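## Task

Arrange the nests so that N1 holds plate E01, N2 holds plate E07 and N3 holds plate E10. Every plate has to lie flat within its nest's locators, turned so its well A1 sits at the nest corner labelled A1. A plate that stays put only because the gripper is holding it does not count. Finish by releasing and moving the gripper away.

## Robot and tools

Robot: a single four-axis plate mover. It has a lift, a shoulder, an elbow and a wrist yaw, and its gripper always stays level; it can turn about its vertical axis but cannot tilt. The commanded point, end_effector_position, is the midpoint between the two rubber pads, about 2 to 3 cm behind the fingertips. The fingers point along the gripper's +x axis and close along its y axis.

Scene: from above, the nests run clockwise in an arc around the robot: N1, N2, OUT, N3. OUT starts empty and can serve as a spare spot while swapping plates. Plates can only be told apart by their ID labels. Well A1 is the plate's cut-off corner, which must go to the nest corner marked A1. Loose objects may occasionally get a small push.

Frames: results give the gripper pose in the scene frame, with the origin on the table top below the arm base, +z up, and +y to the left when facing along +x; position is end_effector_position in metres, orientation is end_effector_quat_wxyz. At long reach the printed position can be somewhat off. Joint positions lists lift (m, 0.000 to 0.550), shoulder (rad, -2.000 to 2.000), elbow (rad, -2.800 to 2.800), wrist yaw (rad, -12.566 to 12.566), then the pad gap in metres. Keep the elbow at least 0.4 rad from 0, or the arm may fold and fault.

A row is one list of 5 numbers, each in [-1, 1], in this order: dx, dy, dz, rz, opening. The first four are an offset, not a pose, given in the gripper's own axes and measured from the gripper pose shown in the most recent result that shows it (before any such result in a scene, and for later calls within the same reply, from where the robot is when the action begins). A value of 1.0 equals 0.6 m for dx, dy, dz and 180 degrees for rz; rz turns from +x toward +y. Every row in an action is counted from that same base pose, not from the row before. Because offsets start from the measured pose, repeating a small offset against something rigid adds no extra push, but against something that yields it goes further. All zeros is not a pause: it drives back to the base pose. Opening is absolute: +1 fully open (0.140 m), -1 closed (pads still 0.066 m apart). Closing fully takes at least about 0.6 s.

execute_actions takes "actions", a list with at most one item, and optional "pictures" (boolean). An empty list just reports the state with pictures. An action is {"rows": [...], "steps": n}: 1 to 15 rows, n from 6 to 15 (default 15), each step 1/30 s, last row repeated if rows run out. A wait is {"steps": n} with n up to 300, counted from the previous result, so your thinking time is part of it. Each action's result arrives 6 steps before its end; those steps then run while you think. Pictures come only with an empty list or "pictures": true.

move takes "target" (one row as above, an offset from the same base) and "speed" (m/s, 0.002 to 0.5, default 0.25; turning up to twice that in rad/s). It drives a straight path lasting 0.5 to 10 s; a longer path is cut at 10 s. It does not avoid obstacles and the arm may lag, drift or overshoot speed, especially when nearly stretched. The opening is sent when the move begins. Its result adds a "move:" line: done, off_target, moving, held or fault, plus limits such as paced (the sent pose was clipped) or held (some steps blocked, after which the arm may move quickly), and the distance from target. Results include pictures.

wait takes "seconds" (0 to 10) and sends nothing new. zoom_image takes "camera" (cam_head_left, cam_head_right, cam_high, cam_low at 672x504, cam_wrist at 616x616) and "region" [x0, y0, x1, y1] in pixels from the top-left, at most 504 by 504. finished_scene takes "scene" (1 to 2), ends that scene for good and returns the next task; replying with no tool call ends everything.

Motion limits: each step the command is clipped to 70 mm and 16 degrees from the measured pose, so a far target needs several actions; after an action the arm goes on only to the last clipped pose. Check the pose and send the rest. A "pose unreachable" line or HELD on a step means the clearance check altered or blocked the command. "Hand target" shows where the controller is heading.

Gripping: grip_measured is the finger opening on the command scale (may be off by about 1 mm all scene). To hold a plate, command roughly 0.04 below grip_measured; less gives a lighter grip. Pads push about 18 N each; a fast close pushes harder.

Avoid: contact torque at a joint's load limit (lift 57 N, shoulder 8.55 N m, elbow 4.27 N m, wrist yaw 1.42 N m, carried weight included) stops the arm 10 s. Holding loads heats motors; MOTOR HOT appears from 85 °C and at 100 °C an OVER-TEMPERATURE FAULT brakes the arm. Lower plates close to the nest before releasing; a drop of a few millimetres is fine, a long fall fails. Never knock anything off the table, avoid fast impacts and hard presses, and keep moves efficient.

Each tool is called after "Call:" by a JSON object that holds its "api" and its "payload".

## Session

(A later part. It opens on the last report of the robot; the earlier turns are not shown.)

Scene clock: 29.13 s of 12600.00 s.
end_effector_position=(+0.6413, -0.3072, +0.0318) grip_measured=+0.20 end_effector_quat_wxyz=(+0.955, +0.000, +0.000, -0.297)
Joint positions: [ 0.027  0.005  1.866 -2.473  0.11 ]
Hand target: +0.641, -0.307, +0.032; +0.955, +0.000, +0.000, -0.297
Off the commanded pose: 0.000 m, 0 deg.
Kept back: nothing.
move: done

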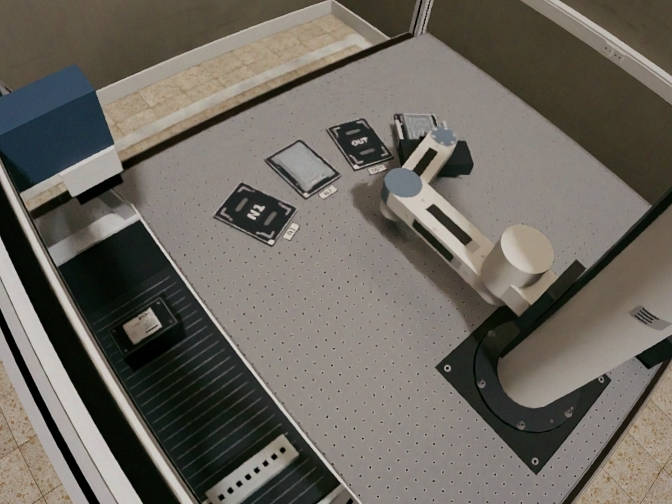

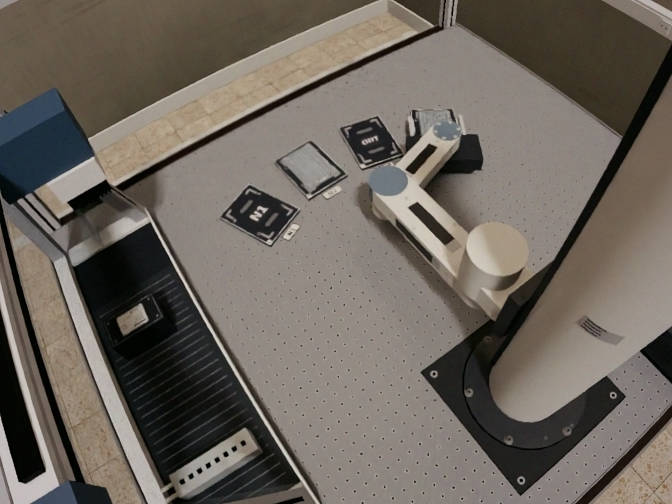

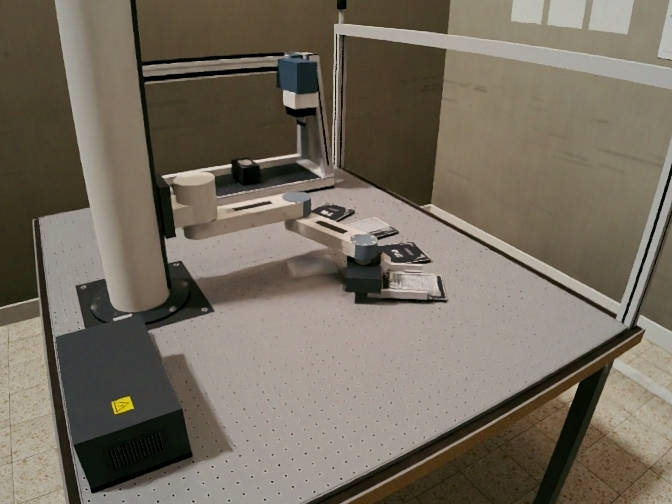

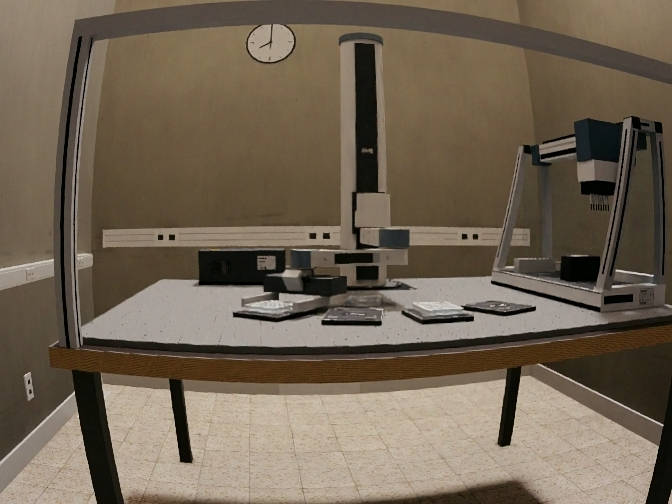

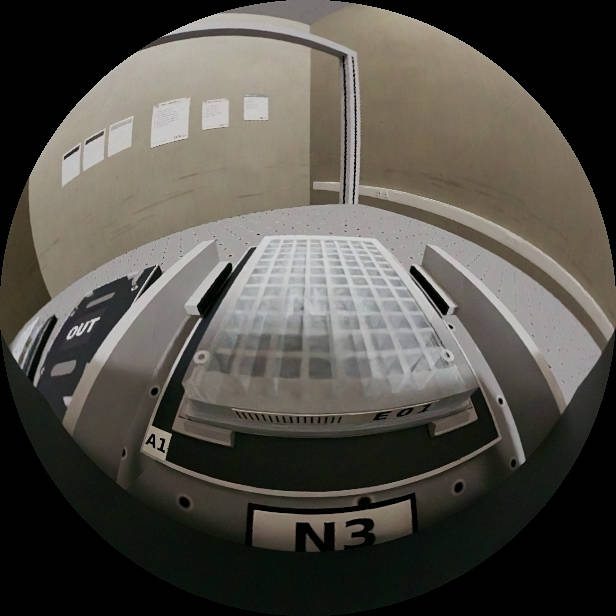

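Call:
{"api": "execute_actions", "payload": {"actions": [{"rows": [[0.0013,0.0009,0.0002,0,0.0],[0.0013,0.0009,0.0002,0,-0.15],[0.0013,0.0009,0.0002,0,-0.28],[0.0013,0.0009,0.0002,0,-0.36],[0.0013,0.0009,0.0002,0,-0.4],[0.0013,0.0009,0.0002,0,-0.42],[0.0013,0.0009,0.0002,0,-0.44],[0.0013,0.0009,0.0002,0,-0.46],[0.0013,0.0009,0.0002,0,-0.48],[0.0013,0.0009,0.0002,0,-0.5],[0.0013,0.0009,0.0002,0,-0.52],[0.0013,0.0009,0.0002,0,-0.54],[0.0013,0.0009,0.0002,0,-0.55]], "steps": 15}]}}

Call:
{"api": "wait", "payload": {"seconds": 0.15}}

Call:
{"api": "zoom_image", "payload": {"camera": "cam_wrist", "region": [280, 340, 380, 450]}}

Scene clock: 29.90 s of 12600.00 s.
end_effector_position=(+0.6423, -0.3072, +0.0319) grip_measured=-0.47 end_effector_quat_wxyz=(+0.955, +0.000, +0.000, -0.297)
Joint positions: [ 0.027  0.004  1.871 -2.477  0.086]
Steps of this call (steps 1 to 14: nothing new was sent; steps 15 to 23: the first 9 steps of this action). Readings (end_effector_position):
15: (+0.6414, -0.3073, +0.0318)
16: (+0.6422, -0.3072, +0.0319)
18: (+0.6423, -0.3072, +0.0319)
22: (+0.6423, -0.3072, +0.0319)
23: the state above

Scene clock: 30.27 s of 12600.00 s.
end_effector_position=(+0.6423, -0.3072, +0.0319) grip_measured=-0.50 end_effector_quat_wxyz=(+0.955, +0.000, +0.000, -0.297)
Joint positions: [ 0.027  0.004  1.871 -2.478  0.084]
Hand target: +0.642, -0.307, +0.032; +0.955, +0.000, +0.000, -0.297
Off the commanded pose: 0.000 m, 0 deg.
Kept back: nothing.
Steps of this call (steps 1 to 6: the last 6 steps of your previous action; steps 7 to 11: nothing new was sent). Readings (end_effector_position):
1: (+0.6423, -0.3072, +0.0319)
2: (+0.6423, -0.3072, +0.0319)
4: (+0.6423, -0.3072, +0.0319)
8: (+0.6423, -0.3072, +0.0319)
11: the state above

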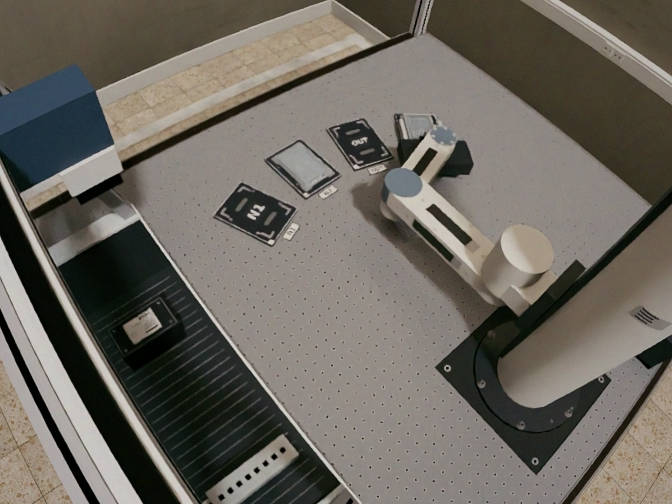

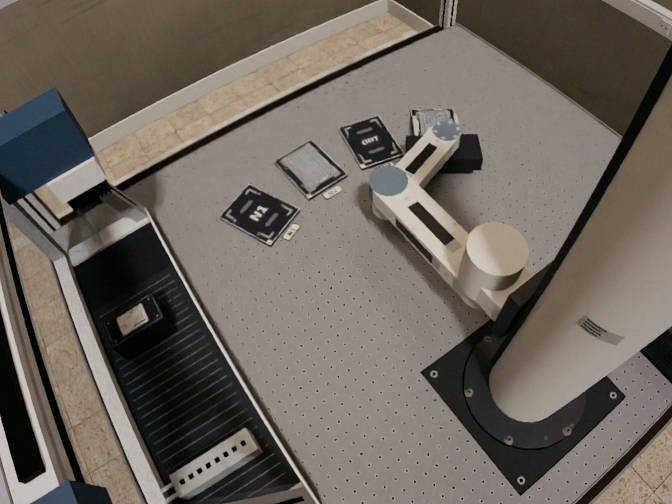

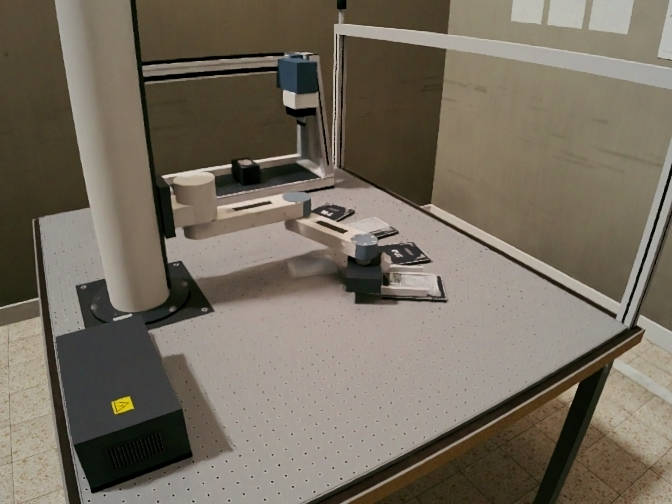

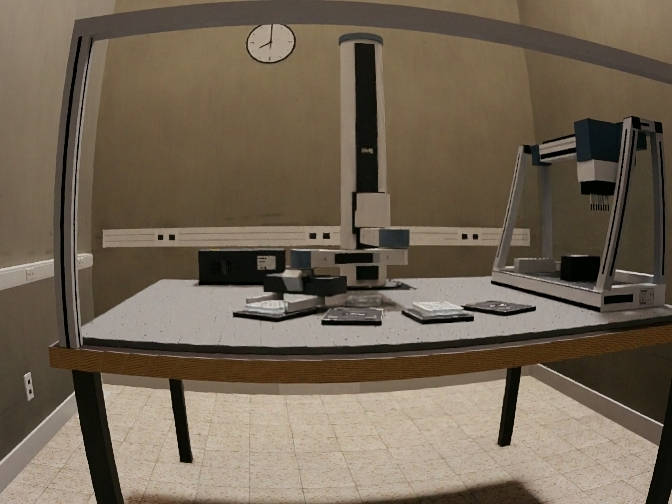

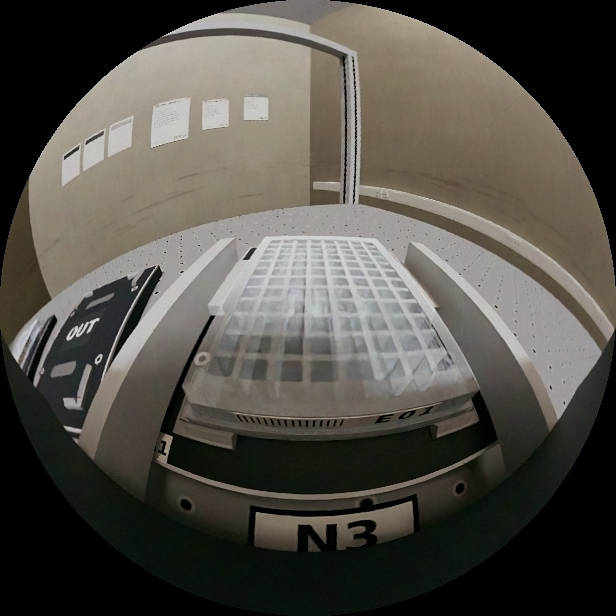

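Region (280, 340, 380, 450) of cam_wrist's 616x616 image, scaled by 4.582, with more detail than that image has; it fills the left 458 columns of this view, and the rest is white.

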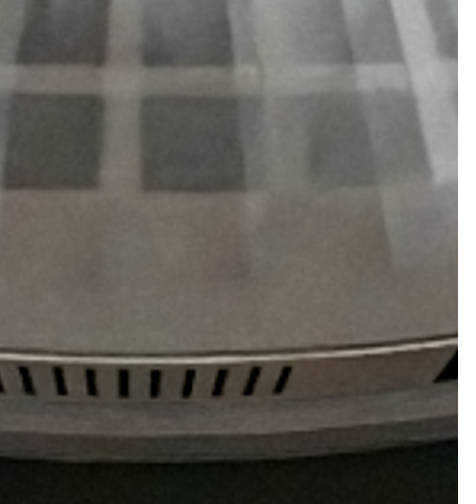

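Call:
{"api": "execute_actions", "payload": {"actions": [{"rows": [[0,0.0018,0.0008,0,-0.55]], "steps": 12}]}}

Call:
{"api": "execute_actions", "payload": {"actions": [{"rows": [[0,-0.0025,0,0,-0.55]], "steps": 12}]}}

Call:
{"api": "execute_actions", "payload": {"actions": [{"rows": [[0,0.0006,0,0,-0.55],[0,0.0006,0,0,-0.55],[0,0.0006,0,0,-0.55],[0.0025,0.0006,0,0,-0.55]], "steps": 14}]}}

Call:
{"api": "execute_actions", "payload": {"actions": [{"rows": [[-0.0014,0,0,0,-0.55]], "steps": 10}]}}

Scene clock: 30.73 s of 12600.00 s.
end_effector_position=(+0.6423, -0.3070, +0.0324) grip_measured=-0.50 end_effector_quat_wxyz=(+0.955, +0.000, +0.000, -0.298)
Joint positions: [ 0.027  0.006  1.871 -2.482  0.084]
Steps of this call (steps 1 to 8: nothing new was sent; steps 9 to 14: the first 6 steps of this action). Readings (end_effector_position):
9: (+0.6423, -0.3072, +0.0319)
10: (+0.6424, -0.3070, +0.0323)
12: (+0.6423, -0.3070, +0.0324)
14: the state above

Scene clock: 31.13 s of 12600.00 s.
end_effector_position=(+0.6419, -0.3077, +0.0324) grip_measured=-0.50 end_effector_quat_wxyz=(+0.955, +0.000, +0.000, -0.297)
Joint positions: [ 0.027  0.003  1.871 -2.477  0.084]
Off your previous action's commanded pose: 0.001 m, 0 deg at its last step (step 6 of this call).
Steps of this call (steps 1 to 6: the last 6 steps of your previous action; steps 7 to 12: the first 6 steps of this action, its rows measured from where the robot was after step 6). Readings (end_effector_position):
6: (+0.6423, -0.3070, +0.0324)
7: (+0.6423, -0.3070, +0.0324)
8: (+0.6418, -0.3078, +0.0324)
10: (+0.6419, -0.3077, +0.0324)
12: the state above

Scene clock: 31.60 s of 12600.00 s.
end_effector_position=(+0.6429, -0.3080, +0.0324) grip_measured=-0.50 end_effector_quat_wxyz=(+0.955, +0.000, +0.000, -0.297)
Joint positions: [ 0.027  0.     1.878 -2.48   0.084]
Off your previous action's commanded pose: 0.001 m, 0 deg at its last step (step 6 of this call).
Steps of this call (steps 1 to 6: the last 6 steps of your previous action; steps 7 to 14: the first 8 steps of this action, its rows measured from where the robot was after step 6). Readings (end_effector_position):
6: (+0.6419, -0.3077, +0.0324)
7: (+0.6419, -0.3077, +0.0324)
8: (+0.6422, -0.3073, +0.0324)
10: (+0.6423, -0.3074, +0.0324)
14: the state above

Scene clock: 31.93 s of 12600.00 s.
end_effector_position=(+0.6423, -0.3074, +0.0324) grip_measured=-0.50 end_effector_quat_wxyz=(+0.955, +0.000, +0.000, -0.297)
Joint positions: [ 0.027  0.003  1.872 -2.477  0.084]
Off your previous action's commanded pose: 0.000 m, 0 deg at its last step (step 6 of this call).
Steps of this call (steps 1 to 6: the last 6 steps of your previous action; steps 7 to 10: the first 4 steps of this action, its rows measured from where the robot was after step 6). Readings (end_effector_position):
6: (+0.6429, -0.3080, +0.0324)
7: (+0.6429, -0.3079, +0.0324)
8: (+0.6422, -0.3074, +0.0324)
10: the state above

Call:
{"api": "move", "payload": {"target": [0, 0, 0.034, 0, -0.55], "speed": 0.06}}

Call:
{"api": "move", "payload": {"target": [-0.4365, 0.768, 0, 0.3199, -0.55], "speed": 0.4}}

Scene clock: 33.07 s of 12600.00 s.
end_effector_position=(+0.6423, -0.3074, +0.0528) grip_measured=-0.50 end_effector_quat_wxyz=(+0.955, +0.000, +0.000, -0.297)
Joint positions: [ 0.048  0.003  1.872 -2.477  0.084]
Hand target: +0.642, -0.307, +0.053; +0.955, +0.000, +0.000, -0.297
Off your previous action's commanded pose: 0.000 m, 0 deg at its last step (step 6 of this call).
Off the commanded pose: 0.000 m, 0 deg.
Kept back: nothing.
move: done

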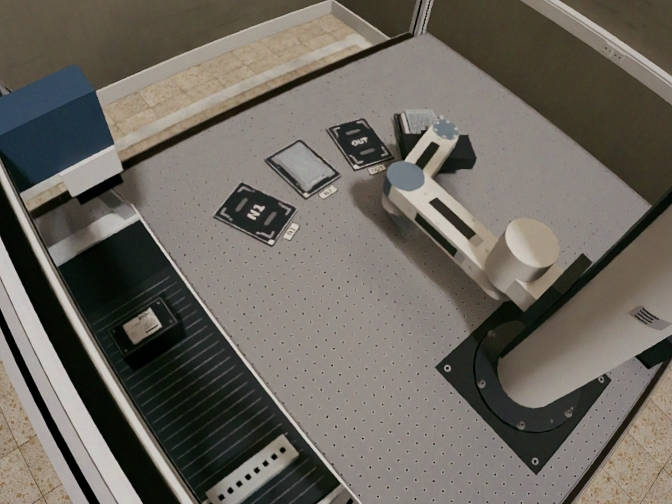

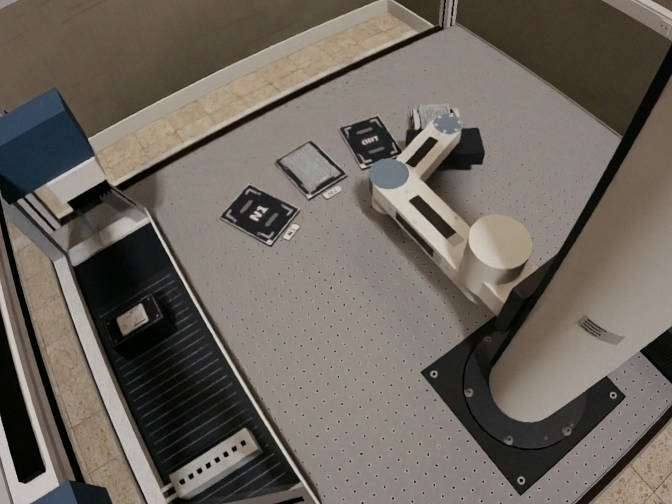

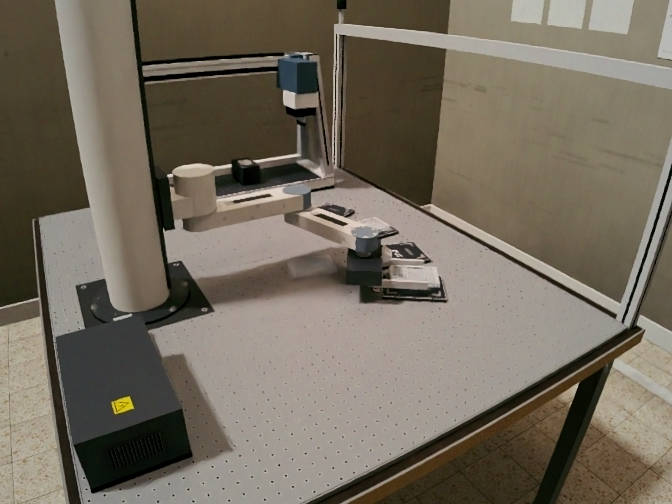

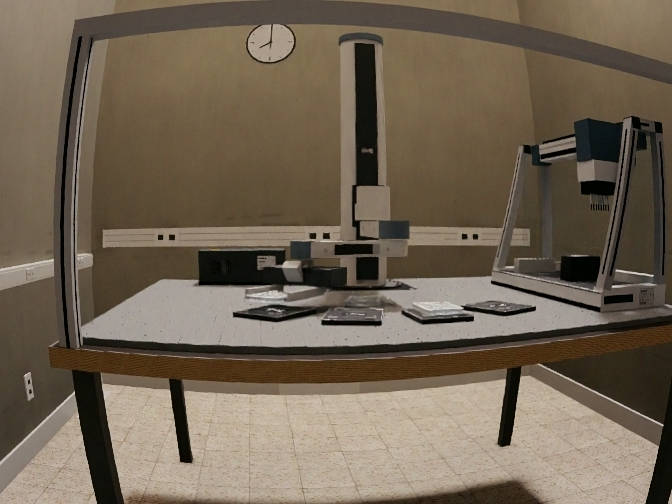

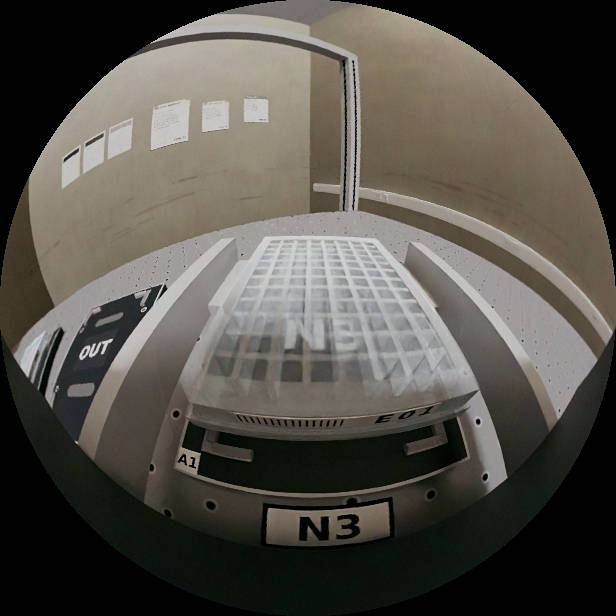

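Scene clock: 34.83 s of 12600.00 s.
end_effector_position=(+0.6872, +0.2211, +0.0528) grip_measured=-0.50 end_effector_quat_wxyz=(+0.980, +0.000, +0.000, +0.200)
Joint positions: [ 0.048  0.991  1.863 -2.45   0.084]
Hand target: +0.687, +0.221, +0.053; +0.980, +0.000, +0.000, +0.200
Off the commanded pose: 0.000 m, 0 deg.
Kept back: nothing.
move: done

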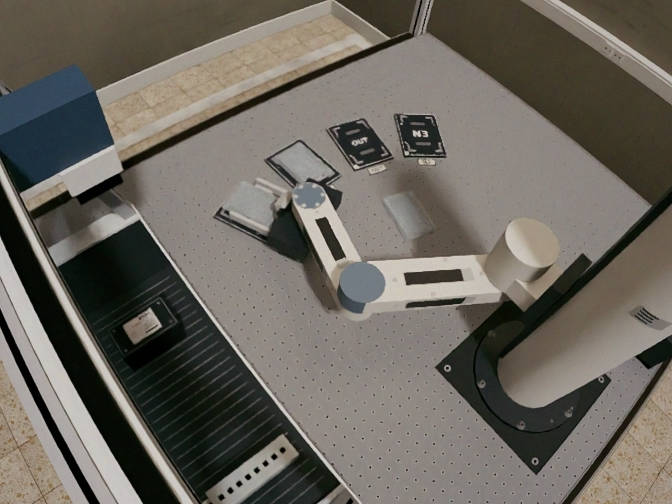

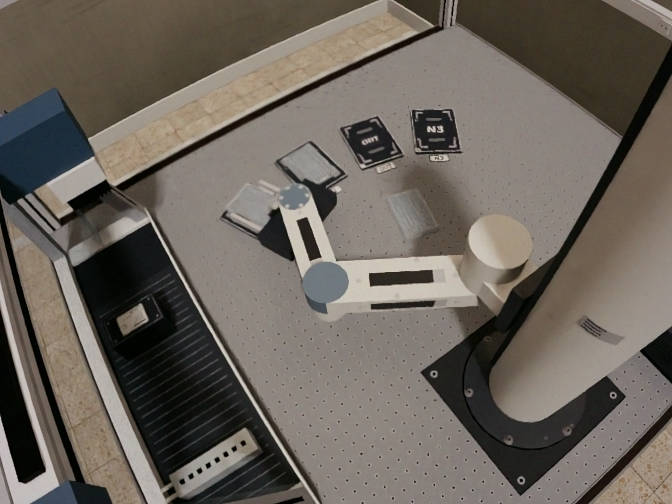

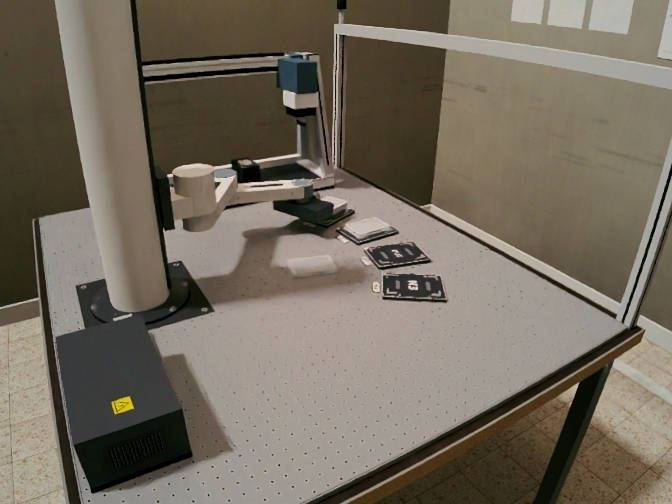

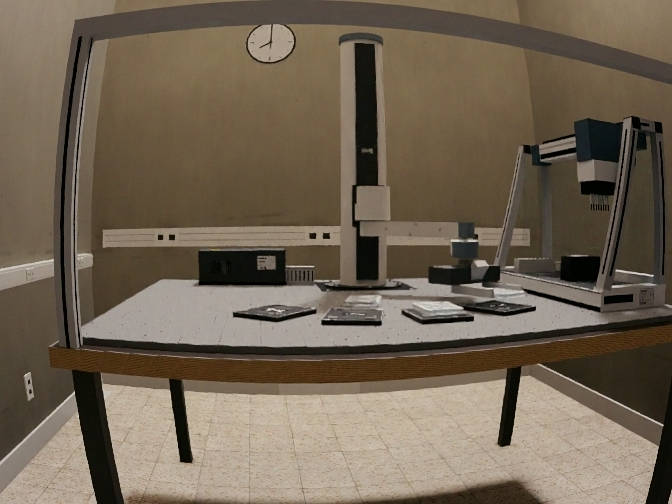

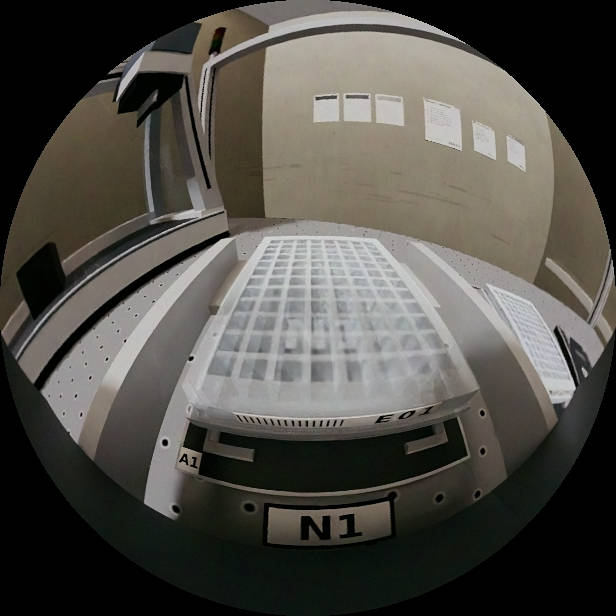

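Call:
{"api": "move", "payload": {"target": [0.0001, -0.0007, -0.0213, -0.0002, -0.55], "speed": 0.05}}

Call:
{"api": "move", "payload": {"target": [0, 0, -0.0132, 0, -0.55], "speed": 0.013}}

Scene clock: 35.77 s of 12600.00 s.
end_effector_position=(+0.6874, +0.2208, +0.0400) grip_measured=-0.50 end_effector_quat_wxyz=(+0.980, +0.000, +0.000, +0.200)
Joint positions: [ 0.035  0.99   1.863 -2.45   0.084]
Hand target: +0.687, +0.221, +0.040; +0.980, +0.000, +0.000, +0.200
Off the commanded pose: 0.000 m, 0 deg.
Kept back: nothing.
move: done

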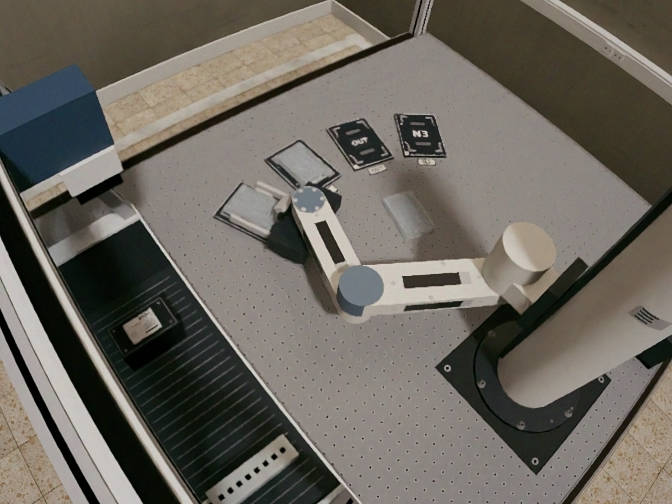

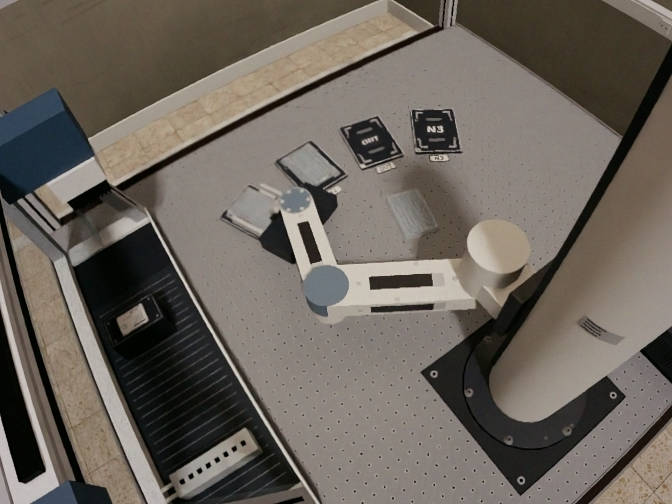

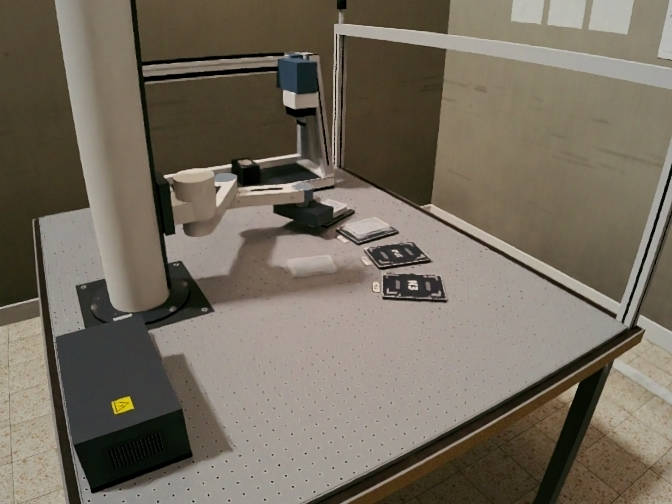

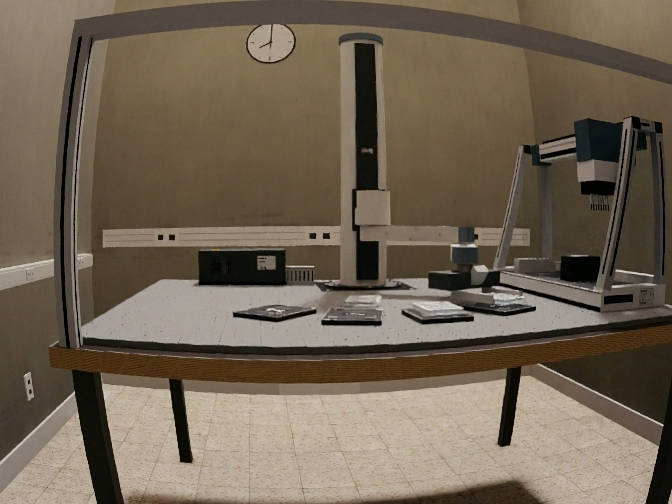

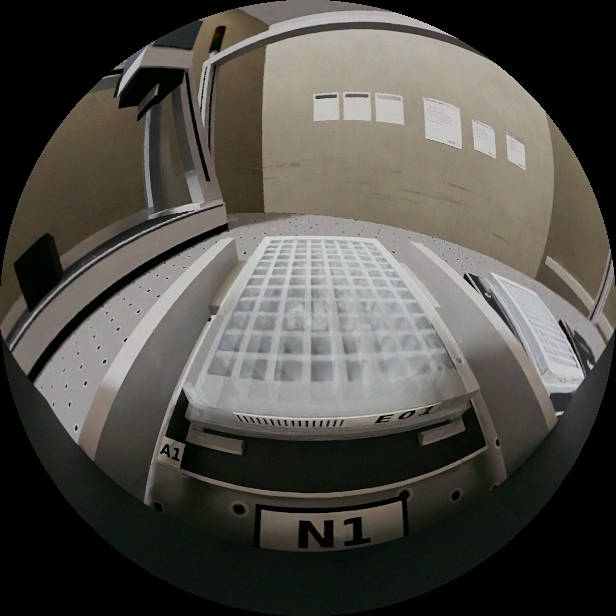

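Scene clock: 36.60 s of 12600.00 s.
end_effector_position=(+0.6874, +0.2208, +0.0320) grip_measured=-0.50 end_effector_quat_wxyz=(+0.980, +0.000, +0.000, +0.200)
Joint positions: [ 0.027  0.99   1.863 -2.45   0.084]
Hand target: +0.687, +0.221, +0.032; +0.980, +0.000, +0.000, +0.200
Off the commanded pose: 0.000 m, 0 deg.
Kept back: nothing.
move: done

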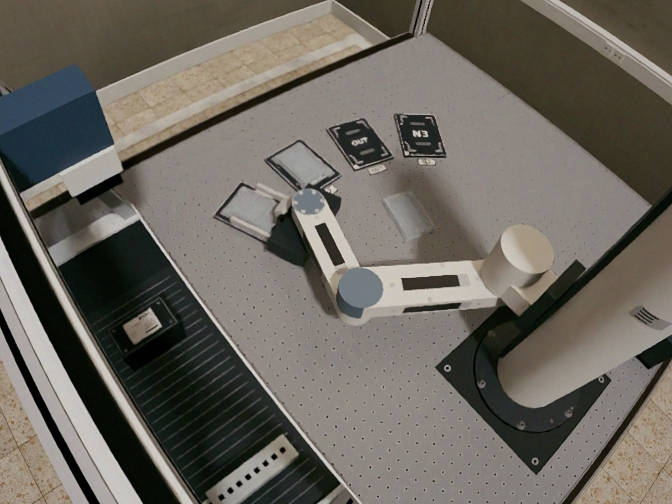

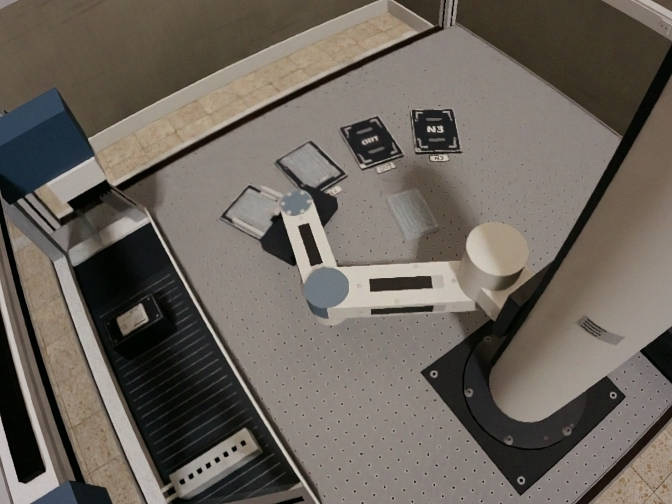

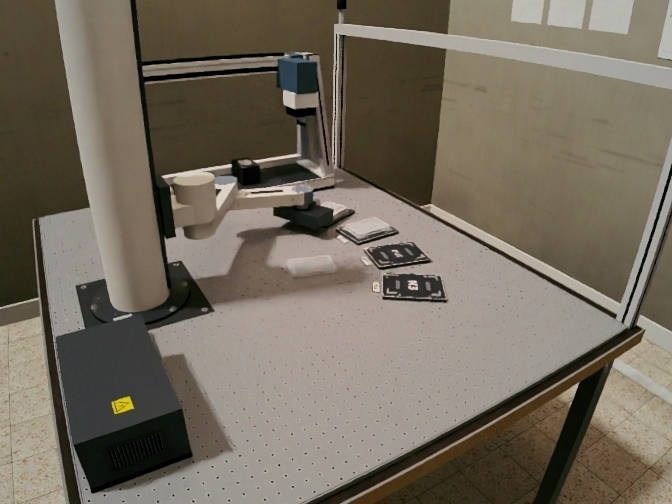

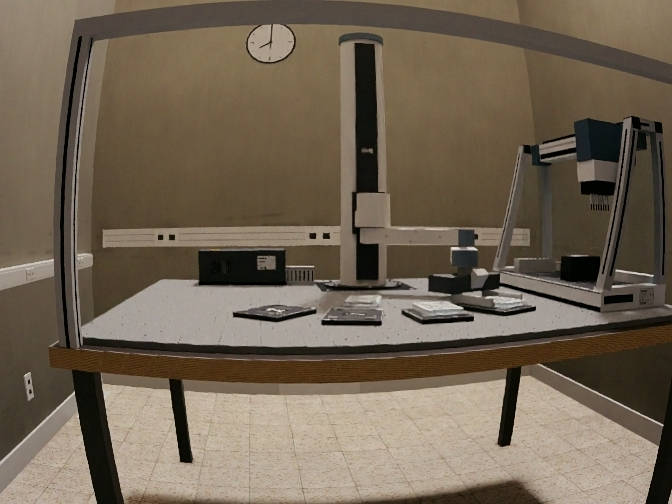

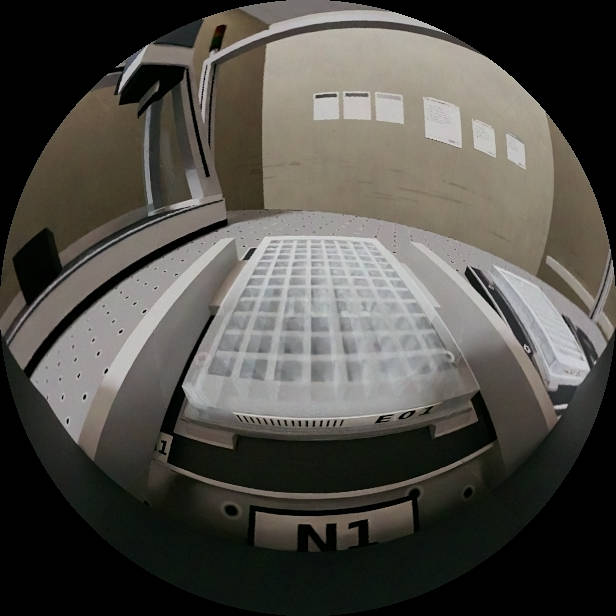

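Call:
{"api": "execute_actions", "payload": {"actions": [{"rows": [[0,0,-0.0002,0,-0.5],[0,0,-0.0002,0,-0.48],[0,0,-0.0002,0,-0.44],[0,0,-0.0002,0,-0.35],[0,0,-0.0002,0,-0.2],[0,0,-0.0002,0,0],[0,0,-0.0002,0,0],[0,0,0,0,0],[0,0,0.005,0,0],[0,0,0.012,0,0],[0,0,0.02,0,0],[0,0,0.027,0,0],[0,0,0.031,0,0]], "steps": 15}]}}

Call:
{"api": "move", "payload": {"target": [-0.5365, -0.3132, 0, -0.2114, 0.1], "speed": 0.45}}

Scene clock: 37.47 s of 12600.00 s.
end_effector_position=(+0.6874, +0.2208, +0.0320) grip_measured=+0.00 end_effector_quat_wxyz=(+0.980, +0.000, +0.000, +0.200)
Joint positions: [ 0.027  0.99   1.863 -2.45   0.103]
Steps of this call (steps 1 to 17: nothing new was sent; steps 18 to 26: the first 9 steps of this action). Readings (end_effector_position):
18: (+0.6874, +0.2208, +0.0320)
19: (+0.6874, +0.2208, +0.0319)
21: (+0.6874, +0.2208, +0.0319)
25: (+0.6874, +0.2208, +0.0319)
26: the state above

Scene clock: 39.27 s of 12600.00 s.
end_effector_position=(+0.4651, -0.0787, +0.0506) grip_measured=+0.10 end_effector_quat_wxyz=(+0.991, +0.000, +0.000, -0.131)
Joint positions: [ 0.046  0.758  0.609 -1.629  0.107]
Hand target: +0.465, -0.079, +0.051; +0.991, +0.000, +0.000, -0.130
Off your previous action's commanded pose: 0.000 m, 0 deg at its last step (step 6 of this call).
Off the commanded pose: 0.000 m, 0 deg.
Kept back: nothing.
move: done

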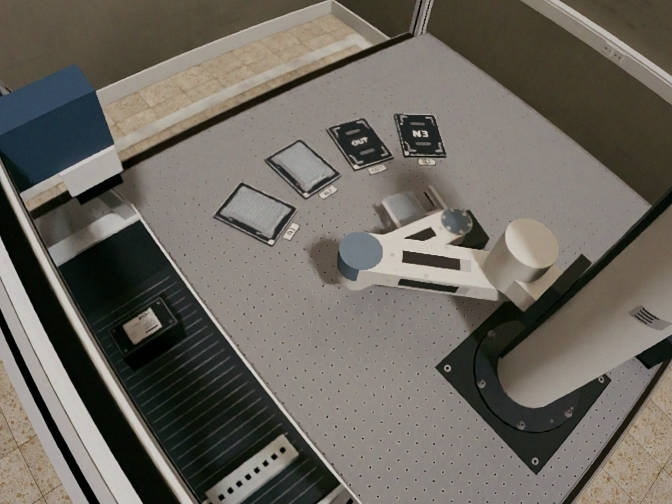

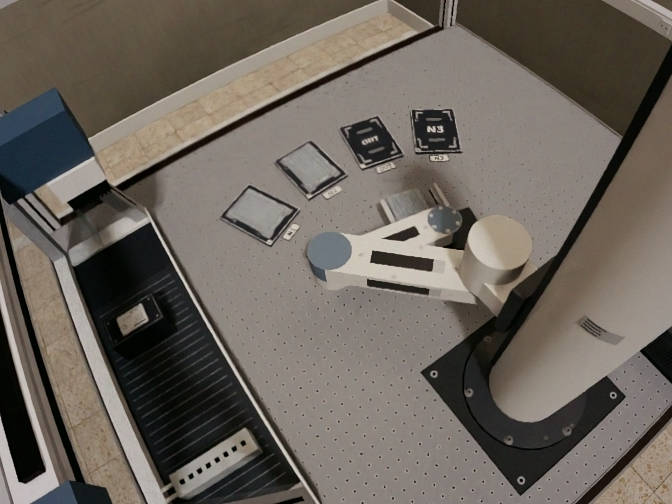

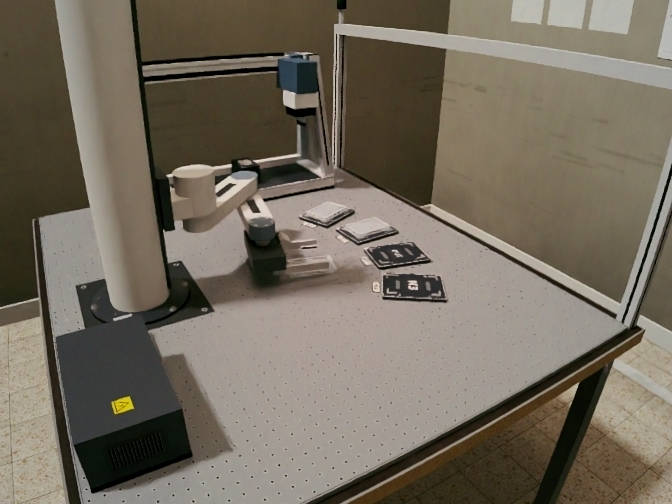

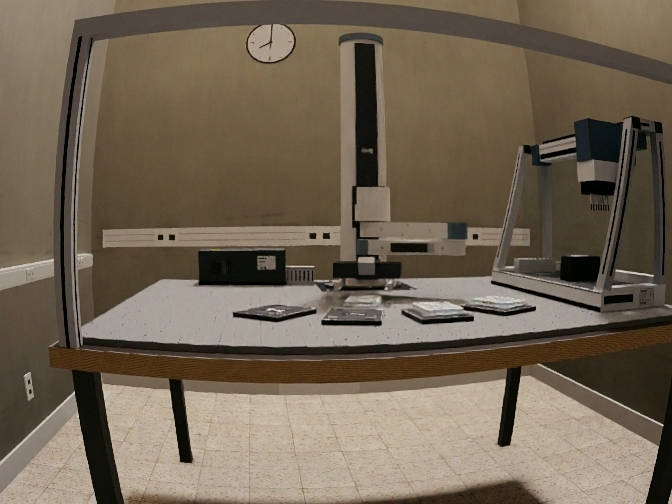

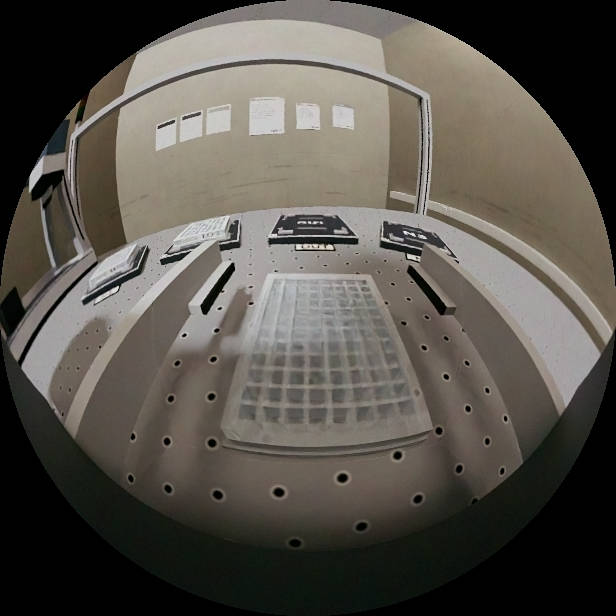

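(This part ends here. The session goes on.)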